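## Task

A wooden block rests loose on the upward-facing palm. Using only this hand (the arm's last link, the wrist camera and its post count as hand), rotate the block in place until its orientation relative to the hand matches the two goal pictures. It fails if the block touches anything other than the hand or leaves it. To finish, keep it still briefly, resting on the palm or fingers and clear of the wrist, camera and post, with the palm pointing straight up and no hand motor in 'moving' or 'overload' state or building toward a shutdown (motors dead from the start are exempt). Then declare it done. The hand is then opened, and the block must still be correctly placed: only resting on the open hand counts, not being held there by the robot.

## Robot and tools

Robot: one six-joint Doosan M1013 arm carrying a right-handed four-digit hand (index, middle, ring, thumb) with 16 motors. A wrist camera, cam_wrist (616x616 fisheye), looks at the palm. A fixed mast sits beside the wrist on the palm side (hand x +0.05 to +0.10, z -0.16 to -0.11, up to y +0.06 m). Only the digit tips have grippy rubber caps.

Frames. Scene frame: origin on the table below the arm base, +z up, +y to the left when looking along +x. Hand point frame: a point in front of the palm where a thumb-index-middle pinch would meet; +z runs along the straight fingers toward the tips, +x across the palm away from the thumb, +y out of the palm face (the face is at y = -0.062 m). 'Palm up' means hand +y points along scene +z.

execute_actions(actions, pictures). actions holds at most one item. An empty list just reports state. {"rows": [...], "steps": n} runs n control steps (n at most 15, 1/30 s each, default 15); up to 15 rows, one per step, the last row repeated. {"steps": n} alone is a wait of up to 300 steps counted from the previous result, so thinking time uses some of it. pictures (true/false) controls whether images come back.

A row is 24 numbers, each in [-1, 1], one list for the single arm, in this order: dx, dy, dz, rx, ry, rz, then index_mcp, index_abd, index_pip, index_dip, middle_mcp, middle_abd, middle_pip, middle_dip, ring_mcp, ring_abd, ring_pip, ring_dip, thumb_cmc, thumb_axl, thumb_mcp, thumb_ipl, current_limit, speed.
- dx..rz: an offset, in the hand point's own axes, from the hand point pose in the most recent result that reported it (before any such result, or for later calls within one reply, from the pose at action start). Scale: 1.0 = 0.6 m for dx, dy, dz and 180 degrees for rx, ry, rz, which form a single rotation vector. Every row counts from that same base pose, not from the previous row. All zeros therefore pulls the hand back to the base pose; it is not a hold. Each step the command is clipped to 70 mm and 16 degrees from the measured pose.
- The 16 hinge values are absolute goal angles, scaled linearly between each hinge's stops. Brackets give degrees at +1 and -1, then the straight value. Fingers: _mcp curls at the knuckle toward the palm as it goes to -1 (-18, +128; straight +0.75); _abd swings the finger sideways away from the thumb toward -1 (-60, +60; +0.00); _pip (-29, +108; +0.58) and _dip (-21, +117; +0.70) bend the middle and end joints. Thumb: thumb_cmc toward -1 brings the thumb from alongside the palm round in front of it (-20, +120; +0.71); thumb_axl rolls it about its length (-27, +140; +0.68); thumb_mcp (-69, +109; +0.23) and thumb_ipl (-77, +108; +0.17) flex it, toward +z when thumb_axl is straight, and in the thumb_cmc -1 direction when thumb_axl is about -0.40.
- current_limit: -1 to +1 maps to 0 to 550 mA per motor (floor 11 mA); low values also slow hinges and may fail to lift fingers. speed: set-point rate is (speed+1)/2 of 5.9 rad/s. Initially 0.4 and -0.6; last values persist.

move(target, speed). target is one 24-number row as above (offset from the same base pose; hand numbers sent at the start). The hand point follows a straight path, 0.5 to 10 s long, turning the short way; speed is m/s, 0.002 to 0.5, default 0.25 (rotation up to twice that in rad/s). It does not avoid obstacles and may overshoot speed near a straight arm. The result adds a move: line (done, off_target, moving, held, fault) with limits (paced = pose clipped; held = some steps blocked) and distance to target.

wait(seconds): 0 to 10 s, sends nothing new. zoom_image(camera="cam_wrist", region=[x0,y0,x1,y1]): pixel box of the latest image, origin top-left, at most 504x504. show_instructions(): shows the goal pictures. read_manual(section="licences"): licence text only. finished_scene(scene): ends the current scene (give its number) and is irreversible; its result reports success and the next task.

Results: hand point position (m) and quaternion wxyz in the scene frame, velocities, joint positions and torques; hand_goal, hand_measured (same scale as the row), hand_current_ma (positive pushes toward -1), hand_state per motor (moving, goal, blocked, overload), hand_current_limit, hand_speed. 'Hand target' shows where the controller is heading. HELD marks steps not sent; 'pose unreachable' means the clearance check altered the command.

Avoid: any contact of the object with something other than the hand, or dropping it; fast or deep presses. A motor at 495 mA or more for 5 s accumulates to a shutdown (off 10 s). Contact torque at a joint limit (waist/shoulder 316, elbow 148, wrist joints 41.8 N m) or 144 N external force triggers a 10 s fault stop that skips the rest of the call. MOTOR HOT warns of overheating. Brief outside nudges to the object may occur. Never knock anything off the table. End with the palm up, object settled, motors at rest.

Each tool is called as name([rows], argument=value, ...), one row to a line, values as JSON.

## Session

show_instructions()

execute_actions(actions=[])

Reference images for this scene: goal picture from the wrist camera place, goal picture looking into the palm.

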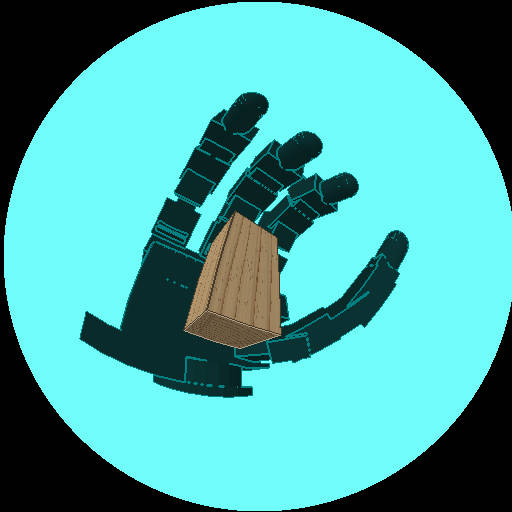

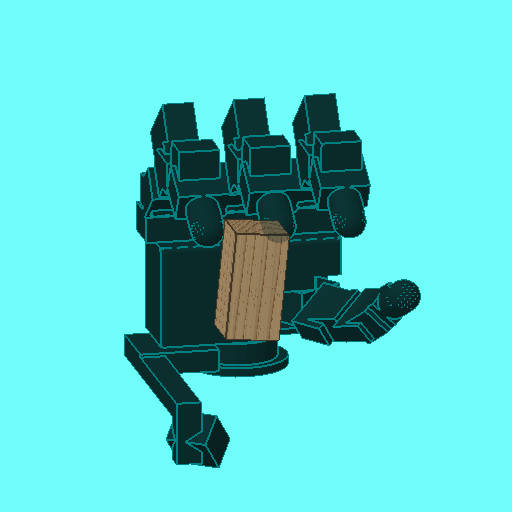

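Scene clock: 0.00 s of 4800.00 s.
end_effector_position=(+0.6955, +0.0140, +0.5356) hand_goal=(+0.046, +0.000, -0.008, +0.280, +0.046, +0.000, -0.008, +0.280, +0.046, +0.000, -0.008, +0.280, -0.104, +0.266, +0.032, -0.018) hand_measured=(+0.062, +0.000, -0.006, +0.282, +0.062, +0.000, -0.006, +0.282, +0.060, +0.000, -0.006, +0.282, -0.092, +0.270, +0.034, -0.016) hand_current_ma=(+86, +0, +13, +12, +84, +0, +15, +12, +84, +0, +13, +12, +66, +25, +11, +11) hand_state=(goal, goal, goal, goal, goal, goal, goal, goal, goal, goal, goal, goal, goal, goal, goal, goal) hand_current_limit=0.40 hand_speed=-0.60 end_effector_quat_wxyz=(+0.696, +0.703, +0.114, +0.091) end_effector_velocity=(-0.000, -0.000, -0.000) end_effector_angular_velocity=(-0.000, -0.000, -0.001)
Joint positions: [ 0.333  0.418  1.796 -1.532  1.597 -0.975]
Joint velocities: [-0.     0.     0.     0.     0.001  0.001]
Joint torques (N m, as the joint torque sensors report them, + toward a larger angle): no reading
Hand target: +0.696, +0.014, +0.536; +0.696, +0.703, +0.114, +0.091

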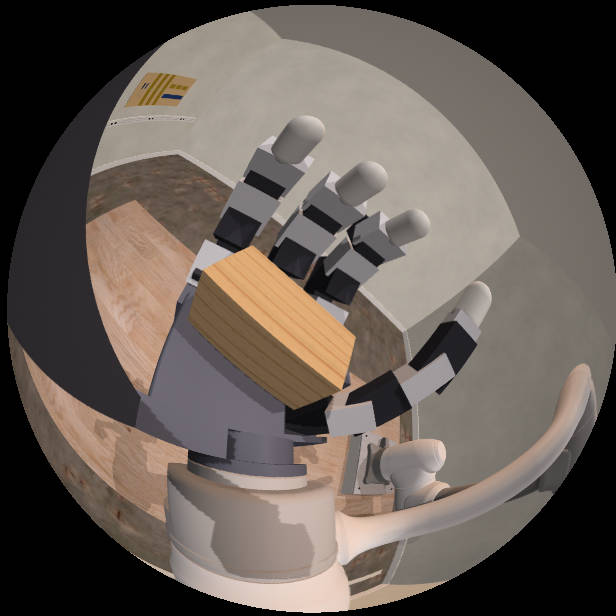

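move(target=[0,0,0,0,0,0,-0.55,0,-0.1,0.3,0.75,0,0.4,0.4,0.75,0,0.4,0.4,0.5,0.68,0.2,0.15,0.4,-0.7])

Scene clock: 10.60 s of 4800.00 s.
end_effector_position=(+0.6955, +0.0140, +0.5356) hand_goal=(-0.550, +0.000, -0.100, +0.300, +0.750, +0.000, +0.400, +0.400, +0.750, +0.000, +0.400, +0.400, +0.500, +0.680, +0.200, +0.150) hand_measured=(-0.550, +0.000, -0.100, +0.296, +0.760, +0.000, +0.400, +0.398, +0.758, +0.000, +0.400, +0.398, +0.508, +0.678, +0.198, +0.148) hand_current_ma=(+3, +0, +1, -17, +52, +0, +4, -11, +52, +0, +4, -11, +49, -12, -7, -13) hand_state=(goal, goal, goal, goal, goal, goal, goal, goal, goal, goal, goal, goal, goal, goal, goal, goal) hand_current_limit=0.40 hand_speed=-0.70 end_effector_quat_wxyz=(+0.696, +0.703, +0.114, +0.091) end_effector_velocity=(-0.000, -0.000, -0.000) end_effector_angular_velocity=(-0.001, +0.002, -0.001)
Joint positions: [ 0.333  0.418  1.796 -1.532  1.597 -0.975]
Joint velocities: [-0.     0.     0.001 -0.     0.001 -0.001]
Joint torques (N m, as the joint torque sensors report them, + toward a larger angle): [ -0.18 -72.24 -28.98  -1.76   1.89  -0.25]
Hand target: +0.696, +0.014, +0.536; +0.696, +0.703, +0.114, +0.091
Off the commanded pose: 0.000 m, 0 deg.
move: done

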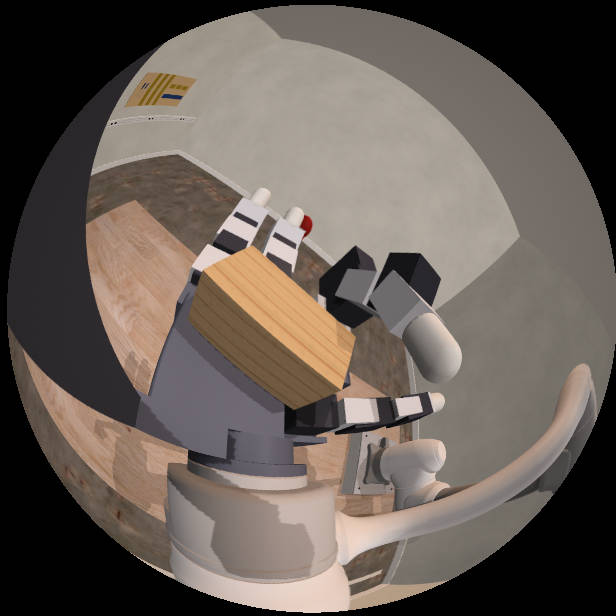

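move(target=[0,0,0,0.16,0,0,-0.55,0,0.3,0.4,0.65,0,0.2,-0.3,0.6,0,0.2,-0.3,0.2,0.68,0.2,0.15,0.4,-0.6], speed=0.12)

Scene clock: 18.13 s of 4800.00 s.
end_effector_position=(+0.6955, +0.0143, +0.5356) hand_goal=(-0.550, +0.000, +0.300, +0.400, +0.650, +0.000, +0.200, -0.300, +0.600, +0.000, +0.200, -0.300, +0.200, +0.680, +0.200, +0.150) hand_measured=(-0.548, +0.000, +0.298, +0.398, +0.674, +0.000, +0.208, -0.298, +0.622, +0.000, +0.208, -0.298, +0.220, +0.678, +0.198, +0.148) hand_current_ma=(+14, +1, -12, -16, +130, +0, +44, +14, +134, +0, +39, +14, +106, -12, -7, -13) hand_state=(goal, goal, goal, goal, blocked, goal, goal, goal, blocked, goal, goal, goal, goal, goal, goal, goal) hand_current_limit=0.40 hand_speed=-0.60 end_effector_quat_wxyz=(+0.500, +0.854, +0.133, +0.060) end_effector_velocity=(-0.001, -0.000, +0.000) end_effector_angular_velocity=(+0.006, +0.003, -0.002)
Joint positions: [ 0.344  0.32   1.667 -1.065  1.436 -1.223]
Joint velocities: [-0.001 -0.001 -0.002  0.007  0.001 -0.004]
Joint torques (N m, as the joint torque sensors report them, + toward a larger angle): [ -0.74 -66.41 -34.31  -0.57   1.14   0.06]
Hand target: +0.696, +0.014, +0.536; +0.500, +0.854, +0.133, +0.060
Off the commanded pose: 0.000 m, 0 deg.
move: done

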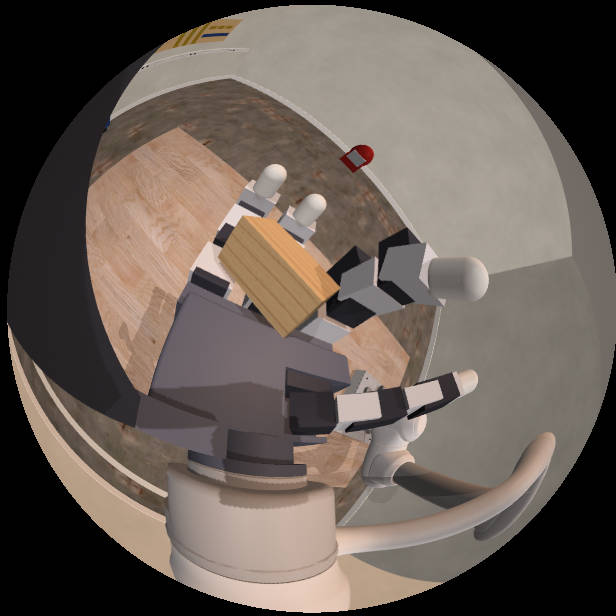

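move(target=[0,0,0,-0.06,0,0.13,0.1,0,0.5,0.4,0.7,0,0.4,-0.2,0.45,0,0.3,-0.2,0.2,0.68,0.2,0.15,0.4,-0.75], speed=0.12)

Scene clock: 26.80 s of 4800.00 s.
end_effector_position=(+0.6956, +0.0142, +0.5356) hand_goal=(+0.100, +0.000, +0.500, +0.400, +0.700, +0.000, +0.400, -0.200, +0.450, +0.000, +0.300, -0.200, +0.200, +0.680, +0.200, +0.150) hand_measured=(+0.110, +0.000, +0.500, +0.398, +0.710, +0.000, +0.400, -0.202, +0.472, +0.000, +0.300, -0.202, +0.220, +0.678, +0.198, +0.148) hand_current_ma=(+51, +1, +2, -12, +54, +0, +1, -12, +133, +0, +0, -13, +105, -12, -7, -13) hand_state=(goal, goal, goal, goal, goal, goal, goal, goal, blocked, goal, goal, goal, goal, goal, goal, goal) hand_current_limit=0.40 hand_speed=-0.75 end_effector_quat_wxyz=(+0.555, +0.812, -0.048, +0.172) end_effector_velocity=(-0.000, +0.000, -0.000) end_effector_angular_velocity=(-0.000, -0.007, -0.003)
Joint positions: [ 0.338  0.402  1.621 -1.228  1.518 -0.769]
Joint velocities: [-0.     0.001 -0.001 -0.001  0.002  0.007]
Joint torques (N m, as the joint torque sensors report them, + toward a larger angle): [ -1.74 -73.78 -34.59  -0.63   1.62  -0.59]
Hand target: +0.696, +0.014, +0.536; +0.555, +0.812, -0.048, +0.172
Off the commanded pose: 0.000 m, 0 deg.
move: done

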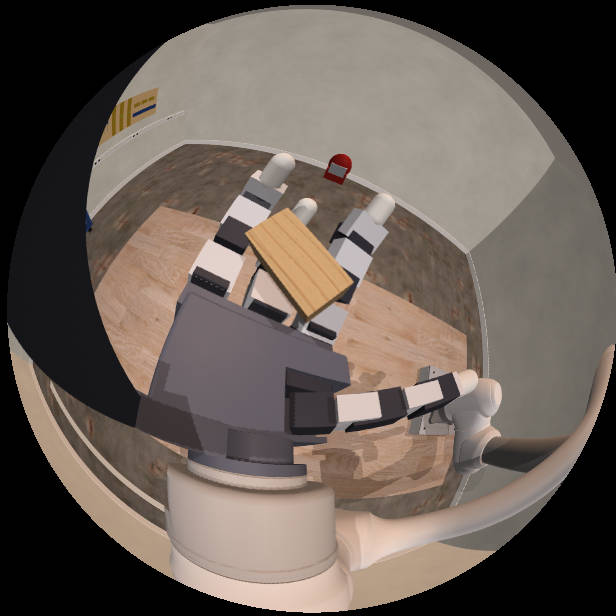

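move(target=[0,0,0,0,0,-0.07,-0.45,0,0.5,0.4,0.7,0,0.45,-0.2,0.3,0,0.3,0.2,-0.1,0.68,-0.3,0.15,0.4,-0.75], speed=0.12)

zoom_image(camera="cam_wrist", region=[160,120,460,420])

Scene clock: 34.47 s of 4800.00 s.
end_effector_position=(+0.6955, +0.0142, +0.5356) hand_goal=(-0.450, +0.000, +0.500, +0.400, +0.700, +0.000, +0.450, -0.200, +0.300, +0.000, +0.300, +0.200, -0.100, +0.680, -0.300, +0.150) hand_measured=(-0.436, +0.000, +0.500, +0.398, +0.712, +0.000, +0.450, -0.202, +0.322, +0.000, +0.300, +0.198, -0.084, +0.680, -0.302, +0.148) hand_current_ma=(+73, +1, +2, -12, +62, +0, +4, -12, +135, +0, +1, -13, +84, +4, -15, -13) hand_state=(goal, goal, goal, goal, goal, goal, goal, goal, blocked, goal, goal, goal, goal, goal, goal, goal) hand_current_limit=0.40 hand_speed=-0.75 end_effector_quat_wxyz=(+0.571, +0.813, +0.041, +0.110) end_effector_velocity=(+0.000, -0.000, +0.000) end_effector_angular_velocity=(-0.000, +0.003, +0.001)
Joint positions: [ 0.344  0.385  1.664 -1.226  1.515 -0.963]
Joint velocities: [-0.    -0.    -0.     0.     0.    -0.003]
Joint torques (N m, as the joint torque sensors report them, + toward a larger angle): [ -1.39 -72.62 -32.93  -0.93   1.31  -0.3 ]
Hand target: +0.696, +0.014, +0.536; +0.571, +0.813, +0.041, +0.110
Off the commanded pose: 0.000 m, 0 deg.
move: done

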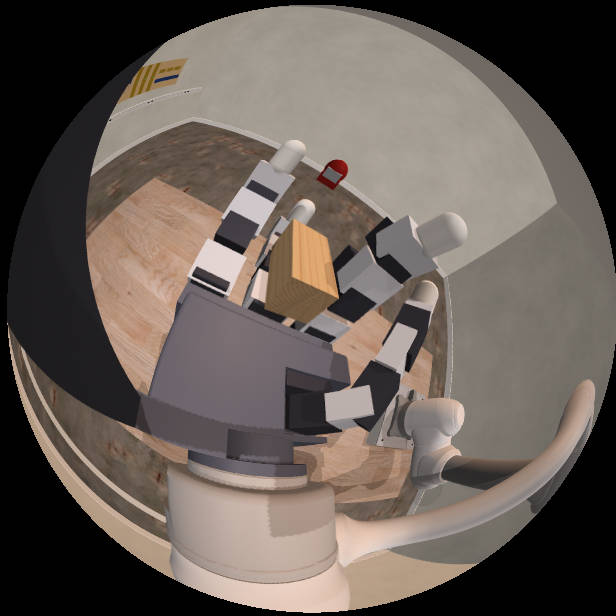

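Region (160, 120, 460, 420) of cam_wrist's 616x616 image, scaled by 1.680, with more detail than that image has.

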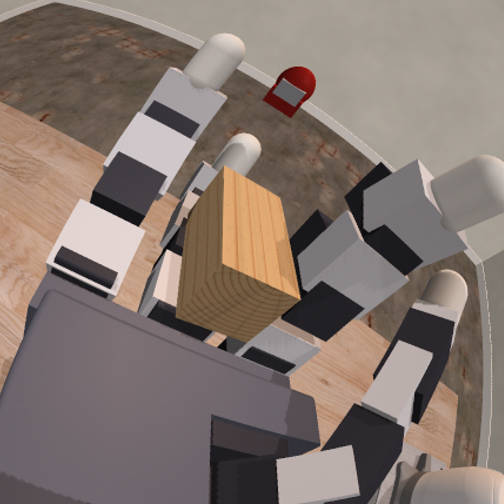

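move(target=[0,0,0,-0.03,0,-0.12,-0.5,-0.2,0.5,0.4,0.72,0,0.5,0.0,0.3,0.15,0.3,0.2,-0.1,0.68,-0.3,0.15,0.4,-0.75], speed=0.12)

zoom_image(camera="cam_wrist", region=[160,120,460,420])

Scene clock: 43.60 s of 4800.00 s.
end_effector_position=(+0.6955, +0.0141, +0.5356) hand_goal=(-0.500, -0.200, +0.500, +0.400, +0.720, +0.000, +0.500, +0.000, +0.300, +0.150, +0.300, +0.200, -0.100, +0.680, -0.300, +0.150) hand_measured=(-0.488, -0.156, +0.504, +0.398, +0.732, +0.000, +0.500, -0.002, +0.322, +0.148, +0.300, +0.198, -0.090, +0.680, -0.302, +0.148) hand_current_ma=(+69, +194, +23, -12, +63, +0, +4, -12, +134, -11, +1, -13, +54, +4, -19, -13) hand_state=(goal, blocked, goal, goal, goal, goal, goal, goal, blocked, goal, goal, goal, goal, goal, goal, goal) hand_current_limit=0.40 hand_speed=-0.75 end_effector_quat_wxyz=(+0.619, +0.763, +0.187, +0.003) end_effector_velocity=(+0.000, +0.000, +0.000) end_effector_angular_velocity=(-0.003, +0.005, +0.002)
Joint positions: [ 0.351  0.362  1.76  -1.31   1.539 -1.264]
Joint velocities: [ 0.    -0.001  0.001 -0.002  0.001 -0.006]
Joint torques (N m, as the joint torque sensors report them, + toward a larger angle): [ -1.3  -68.56 -30.72  -1.25   1.72  -0.01]
Hand target: +0.696, +0.014, +0.536; +0.619, +0.763, +0.187, +0.003
Off the commanded pose: 0.000 m, 0 deg.
move: done

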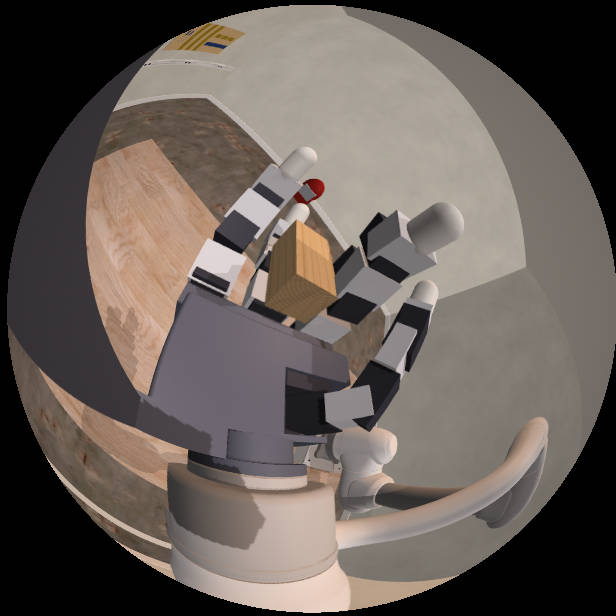

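Region (160, 120, 460, 420) of cam_wrist's 616x616 image, scaled by 1.680, with more detail than that image has.

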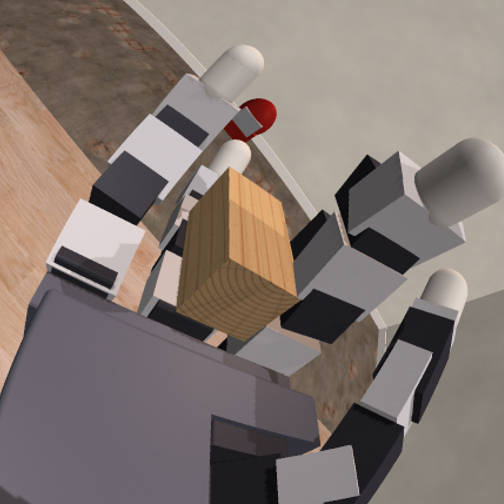

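move(target=[0,0,0,0,0,0.03,0.65,0,0.45,0.2,0.76,0,0.5,0.2,0.4,0.1,0.3,0.2,-0.3,0.68,-0.55,0.15,0.4,-0.75], speed=0.12)

move(target=[0,0,0,0,0,0,0.65,0,0.45,0.2,0.76,0,0.5,0.2,0.4,0.1,0.3,0.2,-0.65,0.68,-0.62,0.15,0.4,-0.8])

Scene clock: 53.37 s of 4800.00 s.
end_effector_position=(+0.6955, +0.0142, +0.5356) hand_goal=(+0.650, +0.000, +0.450, +0.200, +0.760, +0.000, +0.500, +0.200, +0.400, +0.100, +0.300, +0.200, -0.300, +0.680, -0.550, +0.150) hand_measured=(+0.660, -0.006, +0.450, +0.202, +0.772, +0.000, +0.502, +0.198, +0.408, +0.102, +0.300, +0.198, -0.294, +0.684, -0.554, +0.150) hand_current_ma=(+51, -23, +3, +13, +65, +0, +6, -11, +48, +9, +1, -13, +34, +28, -24, +3) hand_state=(goal, goal, goal, goal, goal, goal, goal, goal, goal, goal, goal, goal, goal, goal, goal, goal) hand_current_limit=0.40 hand_speed=-0.75 end_effector_quat_wxyz=(+0.618, +0.771, +0.151, +0.032) end_effector_velocity=(-0.000, +0.000, -0.000) end_effector_angular_velocity=(-0.000, +0.000, +0.000)
Joint positions: [ 0.349  0.373  1.743 -1.311  1.54  -1.176]
Joint velocities: [ 0.     0.     0.001 -0.    -0.     0.   ]
Joint torques (N m, as the joint torque sensors report them, + toward a larger angle): [ -1.99 -70.13 -31.77  -1.24   1.39  -0.11]
Hand target: +0.696, +0.014, +0.536; +0.618, +0.771, +0.151, +0.032
Off the commanded pose: 0.000 m, 0 deg.
move: done

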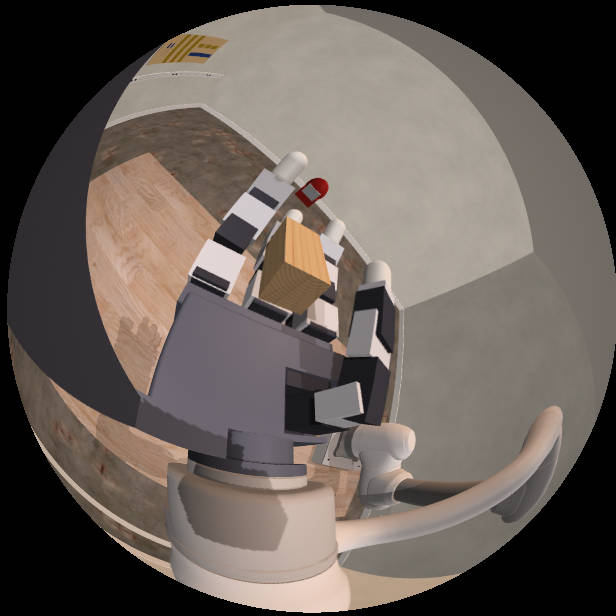

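Scene clock: 54.37 s of 4800.00 s.
end_effector_position=(+0.6955, +0.0142, +0.5356) hand_goal=(+0.650, +0.000, +0.450, +0.200, +0.760, +0.000, +0.500, +0.200, +0.400, +0.100, +0.300, +0.200, -0.650, +0.680, -0.620, +0.150) hand_measured=(+0.660, -0.006, +0.450, +0.202, +0.772, +0.000, +0.502, +0.198, +0.408, +0.102, +0.300, +0.198, -0.648, +0.680, -0.624, +0.150) hand_current_ma=(+51, -23, +3, +13, +66, +0, +7, -11, +48, +9, +1, -13, +9, +5, -25, +3) hand_state=(goal, goal, goal, goal, goal, goal, goal, goal, goal, goal, goal, goal, goal, goal, goal, goal) hand_current_limit=0.40 hand_speed=-0.80 end_effector_quat_wxyz=(+0.618, +0.771, +0.151, +0.032) end_effector_velocity=(+0.000, +0.001, +0.000) end_effector_angular_velocity=(+0.001, -0.001, +0.002)
Joint positions: [ 0.349  0.373  1.743 -1.311  1.54  -1.176]
Joint velocities: [ 0.001 -0.    -0.001  0.    -0.002  0.   ]
Joint torques (N m, as the joint torque sensors report them, + toward a larger angle): [ -2.09 -70.66 -31.49  -1.26   1.51   0.09]
Hand target: +0.696, +0.014, +0.536; +0.618, +0.771, +0.151, +0.032
Off the commanded pose: 0.000 m, 0 deg.
move: done

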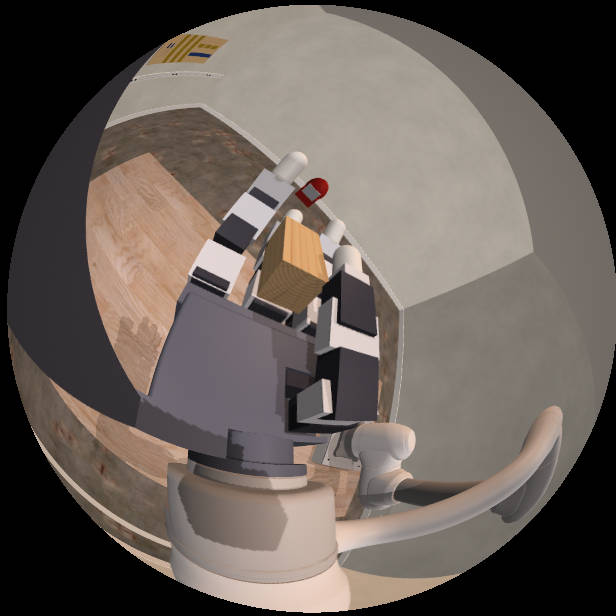

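The block is flat now. Pushing further, with the ring finger as a far-end stop.

move(target=[0,0,0,0,0,0,0.7,0,0.45,0.2,0.76,0,0.5,0.3,0.5,0.4,0.1,0.3,-0.97,0.68,-0.65,0.15,0.4,-0.8])

zoom_image(camera="cam_wrist", region=[160,120,460,420])

Scene clock: 60.87 s of 4800.00 s.
end_effector_position=(+0.6955, +0.0142, +0.5356) hand_goal=(+0.700, +0.000, +0.450, +0.200, +0.760, +0.000, +0.500, +0.300, +0.500, +0.400, +0.100, +0.300, -0.970, +0.680, -0.650, +0.150) hand_measured=(+0.710, -0.006, +0.450, +0.202, +0.778, +0.000, +0.504, +0.298, +0.512, +0.368, +0.110, +0.298, -0.934, +0.706, -0.648, +0.150) hand_current_ma=(+50, -22, +3, +13, +104, +0, +19, -11, +79, -151, +51, -12, +202, +177, +8, +4) hand_state=(goal, goal, goal, goal, goal, goal, goal, goal, goal, blocked, goal, goal, blocked, blocked, goal, goal) hand_current_limit=0.40 hand_speed=-0.80 end_effector_quat_wxyz=(+0.618, +0.771, +0.151, +0.032) end_effector_velocity=(+0.000, +0.001, +0.001) end_effector_angular_velocity=(-0.001, -0.002, +0.002)
Joint positions: [ 0.349  0.373  1.743 -1.311  1.54  -1.176]
Joint velocities: [ 0.001  0.    -0.001 -0.001  0.     0.001]
Joint torques (N m, as the joint torque sensors report them, + toward a larger angle): [ -1.36 -68.02 -31.84  -1.19   1.41  -0.29]
Hand target: +0.696, +0.014, +0.536; +0.618, +0.771, +0.151, +0.032
Off the commanded pose: 0.000 m, 0 deg.
move: done

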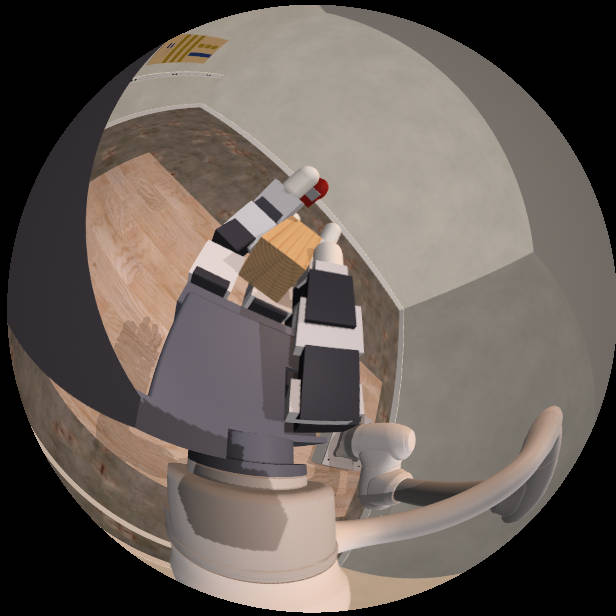

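Region (160, 120, 460, 420) of cam_wrist's 616x616 image, scaled by 1.680, with more detail than that image has.

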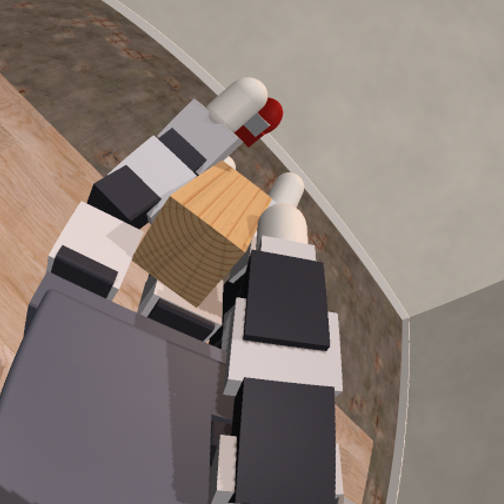

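move(target=[0,0,0,-0.07,0,0.05,0.74,0,0.5,0.6,0.74,0,0.5,0.6,0.74,0,0.5,0.6,0.4,0.68,-0.5,0.15,0.4,-0.75], speed=0.12)

zoom_image(camera="cam_wrist", region=[160,120,460,420])

Scene clock: 69.73 s of 4800.00 s.
end_effector_position=(+0.6955, +0.0141, +0.5356) hand_goal=(+0.740, +0.000, +0.500, +0.600, +0.740, +0.000, +0.500, +0.600, +0.740, +0.000, +0.500, +0.600, +0.400, +0.680, -0.500, +0.150) hand_measured=(+0.750, -0.004, +0.500, +0.598, +0.772, +0.000, +0.508, +0.598, +0.748, +0.002, +0.500, +0.598, +0.404, +0.682, -0.506, +0.150) hand_current_ma=(+53, -15, +3, -11, +180, +4, +45, -11, +52, +12, +3, -11, +26, +20, -41, +3) hand_state=(goal, goal, goal, goal, blocked, goal, goal, goal, goal, goal, goal, goal, goal, goal, goal, goal) hand_current_limit=0.40 hand_speed=-0.75 end_effector_quat_wxyz=(+0.694, +0.708, +0.086, +0.097) end_effector_velocity=(+0.000, -0.001, -0.000) end_effector_angular_velocity=(+0.001, +0.000, -0.001)
Joint positions: [ 0.332  0.433  1.769 -1.511  1.62  -0.937]
Joint velocities: [-0.002  0.     0.001  0.    -0.001  0.   ]
Joint torques (N m, as the joint torque sensors report them, + toward a larger angle): [ -0.74 -73.15 -29.03  -1.94   1.92  -0.09]
Hand target: +0.696, +0.014, +0.536; +0.694, +0.708, +0.086, +0.097
Off the commanded pose: 0.000 m, 0 deg.
move: done

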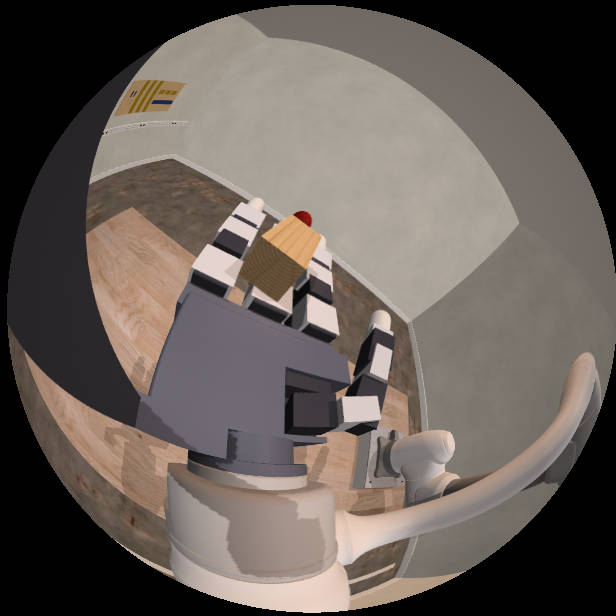

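Region (160, 120, 460, 420) of cam_wrist's 616x616 image, scaled by 1.680, with more detail than that image has.

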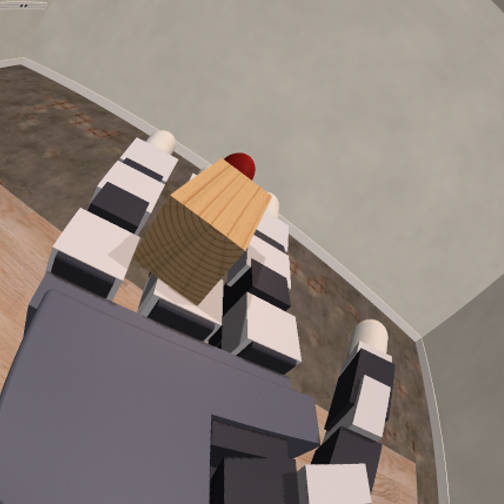

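move(target=[0,0,0,-0.006,0,-0.005,0.78,0.25,0.1,0.5,0.76,0,0.5,0.6,0.35,0,0.5,0.6,0.4,0.68,-0.3,0.15,0.4,-0.6])

move(target=[0,0,0,0,0,0,0.7,-0.12,0.0,0.5,0.76,0,0.5,0.6,0.35,0,0.5,0.6,0.4,0.68,-0.3,0.15,0.4,-0.8])

zoom_image(camera="cam_wrist", region=[160,120,460,420])

Scene clock: 77.20 s of 4800.00 s.
end_effector_position=(+0.6955, +0.0140, +0.5356) hand_goal=(+0.780, +0.250, +0.100, +0.500, +0.760, +0.000, +0.500, +0.600, +0.350, +0.000, +0.500, +0.600, +0.400, +0.680, -0.300, +0.150) hand_measured=(+0.790, +0.246, +0.108, +0.504, +0.776, +0.000, +0.508, +0.598, +0.372, +0.002, +0.500, +0.598, +0.406, +0.682, -0.306, +0.150) hand_current_ma=(+53, -15, +44, +18, +84, +4, +45, -11, +135, +12, +4, -10, +35, +20, -35, +3) hand_state=(goal, goal, goal, goal, goal, goal, goal, goal, blocked, goal, goal, goal, goal, goal, goal, goal) hand_current_limit=0.40 hand_speed=-0.60 end_effector_quat_wxyz=(+0.701, +0.701, +0.091, +0.092) end_effector_velocity=(+0.000, +0.000, +0.000) end_effector_angular_velocity=(-0.001, -0.001, +0.001)
Joint positions: [ 0.33   0.436  1.776 -1.527  1.629 -0.944]
Joint velocities: [ 0.     0.    -0.    -0.001 -0.    -0.   ]
Joint torques (N m, as the joint torque sensors report them, + toward a larger angle): [ -1.75 -72.5  -29.14  -1.86   1.93  -0.04]
Hand target: +0.696, +0.014, +0.536; +0.701, +0.701, +0.091, +0.092
Off the commanded pose: 0.000 m, 0 deg.
move: done

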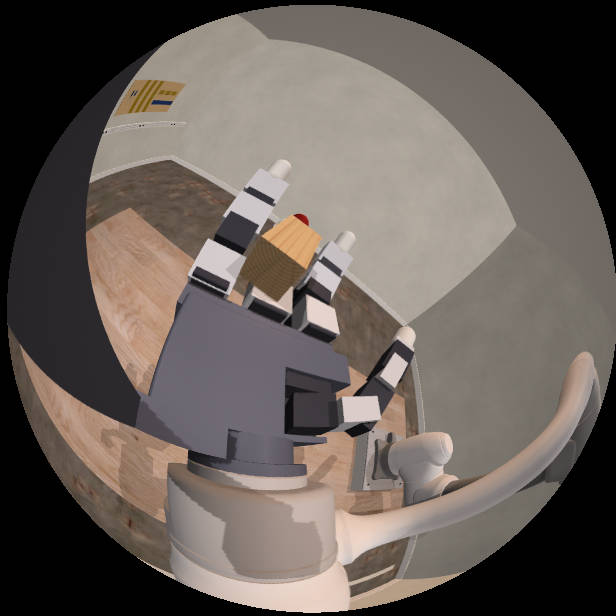

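Scene clock: 78.13 s of 4800.00 s.
end_effector_position=(+0.6955, +0.0140, +0.5356) hand_goal=(+0.700, -0.120, +0.000, +0.500, +0.760, +0.000, +0.500, +0.600, +0.350, +0.000, +0.500, +0.600, +0.400, +0.680, -0.300, +0.150) hand_measured=(+0.726, -0.116, +0.006, +0.504, +0.776, +0.000, +0.508, +0.598, +0.372, +0.002, +0.500, +0.598, +0.406, +0.682, -0.306, +0.150) hand_current_ma=(+140, +15, +41, +17, +84, +4, +45, -11, +135, +12, +4, -10, +35, +20, -35, +3) hand_state=(blocked, goal, goal, goal, goal, goal, goal, goal, blocked, goal, goal, goal, goal, goal, goal, goal) hand_current_limit=0.40 hand_speed=-0.80 end_effector_quat_wxyz=(+0.701, +0.701, +0.091, +0.092) end_effector_velocity=(-0.000, +0.000, +0.000) end_effector_angular_velocity=(-0.000, -0.001, -0.000)
Joint positions: [ 0.33   0.436  1.776 -1.527  1.629 -0.944]
Joint velocities: [ 0.    -0.     0.     0.     0.     0.001]
Joint torques (N m, as the joint torque sensors report them, + toward a larger angle): [ -0.96 -72.55 -28.96  -2.07   1.72  -0.25]
Hand target: +0.696, +0.014, +0.536; +0.701, +0.701, +0.091, +0.092
Off the commanded pose: 0.000 m, 0 deg.
move: done

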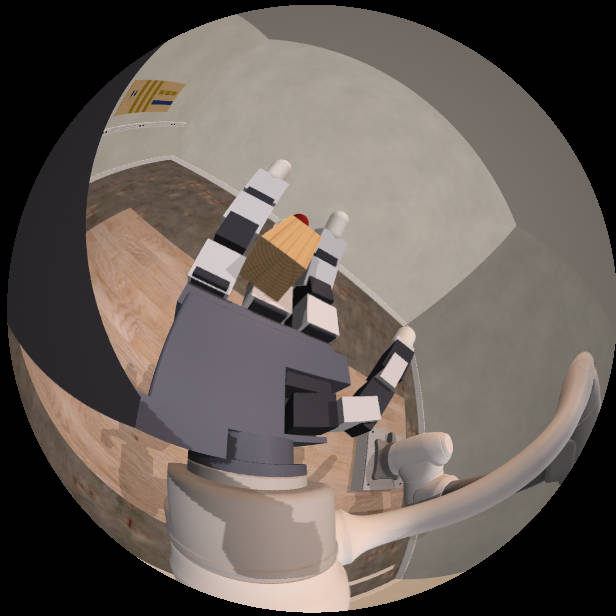

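Region (160, 120, 460, 420) of cam_wrist's 616x616 image, scaled by 1.680, with more detail than that image has.

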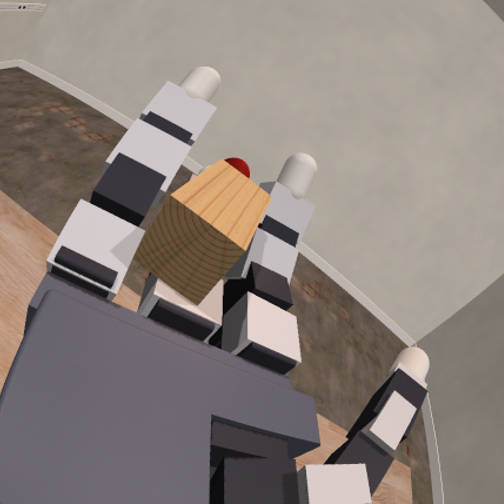

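move(target=[0,0,0,0,0,0,0.7,-0.27,0.0,0.5,0.76,0,0.5,0.6,0.35,0,0.5,0.6,0.4,0.68,-0.3,0.15,0.4,-0.8])

move(target=[0,0,0,0,0,0,0.75,0,0.3,0.6,0.76,0,0.5,0.6,0.75,0,0.5,0.6,0.4,0.68,0,0.15,0.4,-0.7])

zoom_image(camera="cam_wrist", region=[160,120,460,420])

Scene clock: 87.73 s of 4800.00 s.
end_effector_position=(+0.6955, +0.0140, +0.5356) hand_goal=(+0.700, -0.270, +0.000, +0.500, +0.760, +0.000, +0.500, +0.600, +0.350, +0.000, +0.500, +0.600, +0.400, +0.680, -0.300, +0.150) hand_measured=(+0.726, -0.260, +0.006, +0.504, +0.776, +0.000, +0.508, +0.598, +0.372, +0.002, +0.500, +0.598, +0.406, +0.682, -0.306, +0.150) hand_current_ma=(+140, +40, +40, +17, +84, +4, +45, -11, +135, +12, +4, -10, +35, +20, -35, +3) hand_state=(blocked, goal, goal, goal, goal, goal, goal, goal, blocked, goal, goal, goal, goal, goal, goal, goal) hand_current_limit=0.40 hand_speed=-0.80 end_effector_quat_wxyz=(+0.701, +0.701, +0.091, +0.092) end_effector_velocity=(+0.000, +0.000, +0.000) end_effector_angular_velocity=(-0.000, -0.000, +0.002)
Joint positions: [ 0.33   0.436  1.776 -1.527  1.629 -0.944]
Joint velocities: [ 0.     0.     0.    -0.001 -0.001  0.   ]
Joint torques (N m, as the joint torque sensors report them, + toward a larger angle): [ -0.7  -72.73 -29.52  -1.99   1.91  -0.44]
Hand target: +0.696, +0.014, +0.536; +0.701, +0.701, +0.091, +0.092
Off the commanded pose: 0.000 m, 0 deg.
move: done

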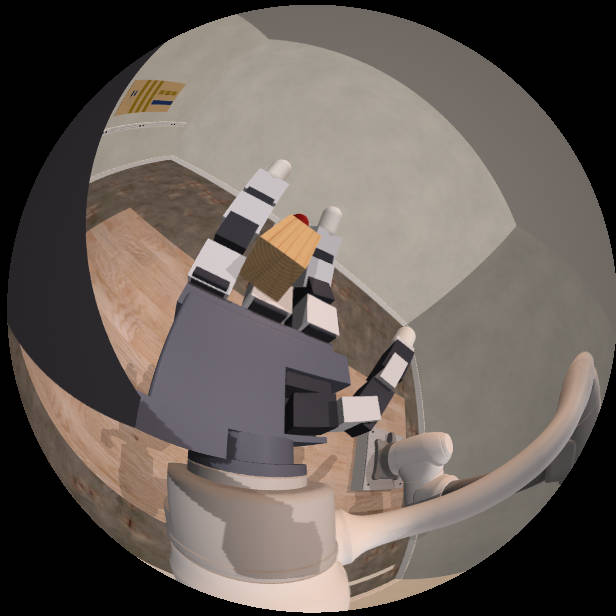

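Scene clock: 88.57 s of 4800.00 s.
end_effector_position=(+0.6955, +0.0140, +0.5356) hand_goal=(+0.750, +0.000, +0.300, +0.600, +0.760, +0.000, +0.500, +0.600, +0.750, +0.000, +0.500, +0.600, +0.400, +0.680, +0.000, +0.150) hand_measured=(+0.760, -0.004, +0.300, +0.598, +0.776, +0.000, +0.508, +0.598, +0.758, +0.002, +0.500, +0.598, +0.408, +0.682, -0.004, +0.150) hand_current_ma=(+54, -15, +2, -11, +84, +4, +45, -10, +52, +12, +5, -10, +44, +20, -25, +3) hand_state=(goal, goal, goal, goal, goal, goal, goal, goal, goal, goal, goal, goal, goal, goal, goal, goal) hand_current_limit=0.40 hand_speed=-0.70 end_effector_quat_wxyz=(+0.701, +0.701, +0.091, +0.092) end_effector_velocity=(+0.000, -0.001, +0.000) end_effector_angular_velocity=(+0.000, +0.000, +0.000)
Joint positions: [ 0.33   0.436  1.776 -1.527  1.629 -0.944]
Joint velocities: [-0.001 -0.    -0.    -0.001 -0.001 -0.   ]
Joint torques (N m, as the joint torque sensors report them, + toward a larger angle): [ -1.93 -72.44 -28.44  -1.83   1.78  -0.19]
Hand target: +0.696, +0.014, +0.536; +0.701, +0.701, +0.091, +0.092
Off the commanded pose: 0.000 m, 0 deg.
move: done

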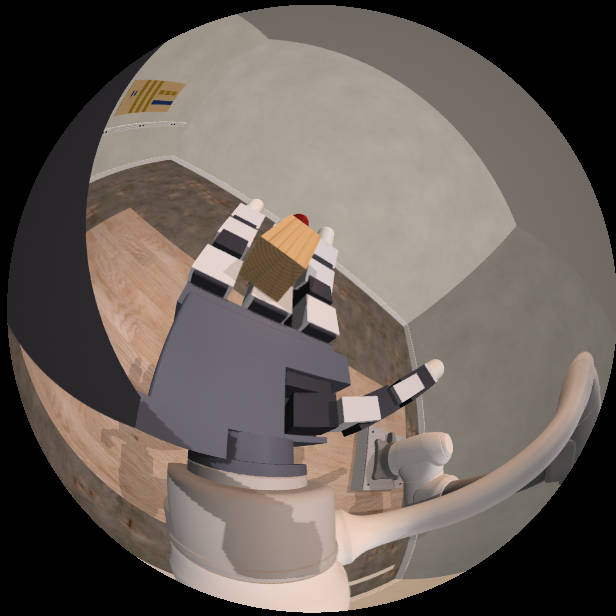

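Region (160, 120, 460, 420) of cam_wrist's 616x616 image, scaled by 1.680, with more detail than that image has.

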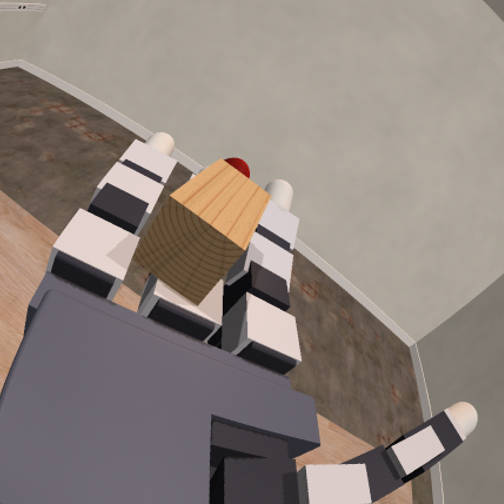

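finished_scene(scene=2)

The scene is finished: the task was done.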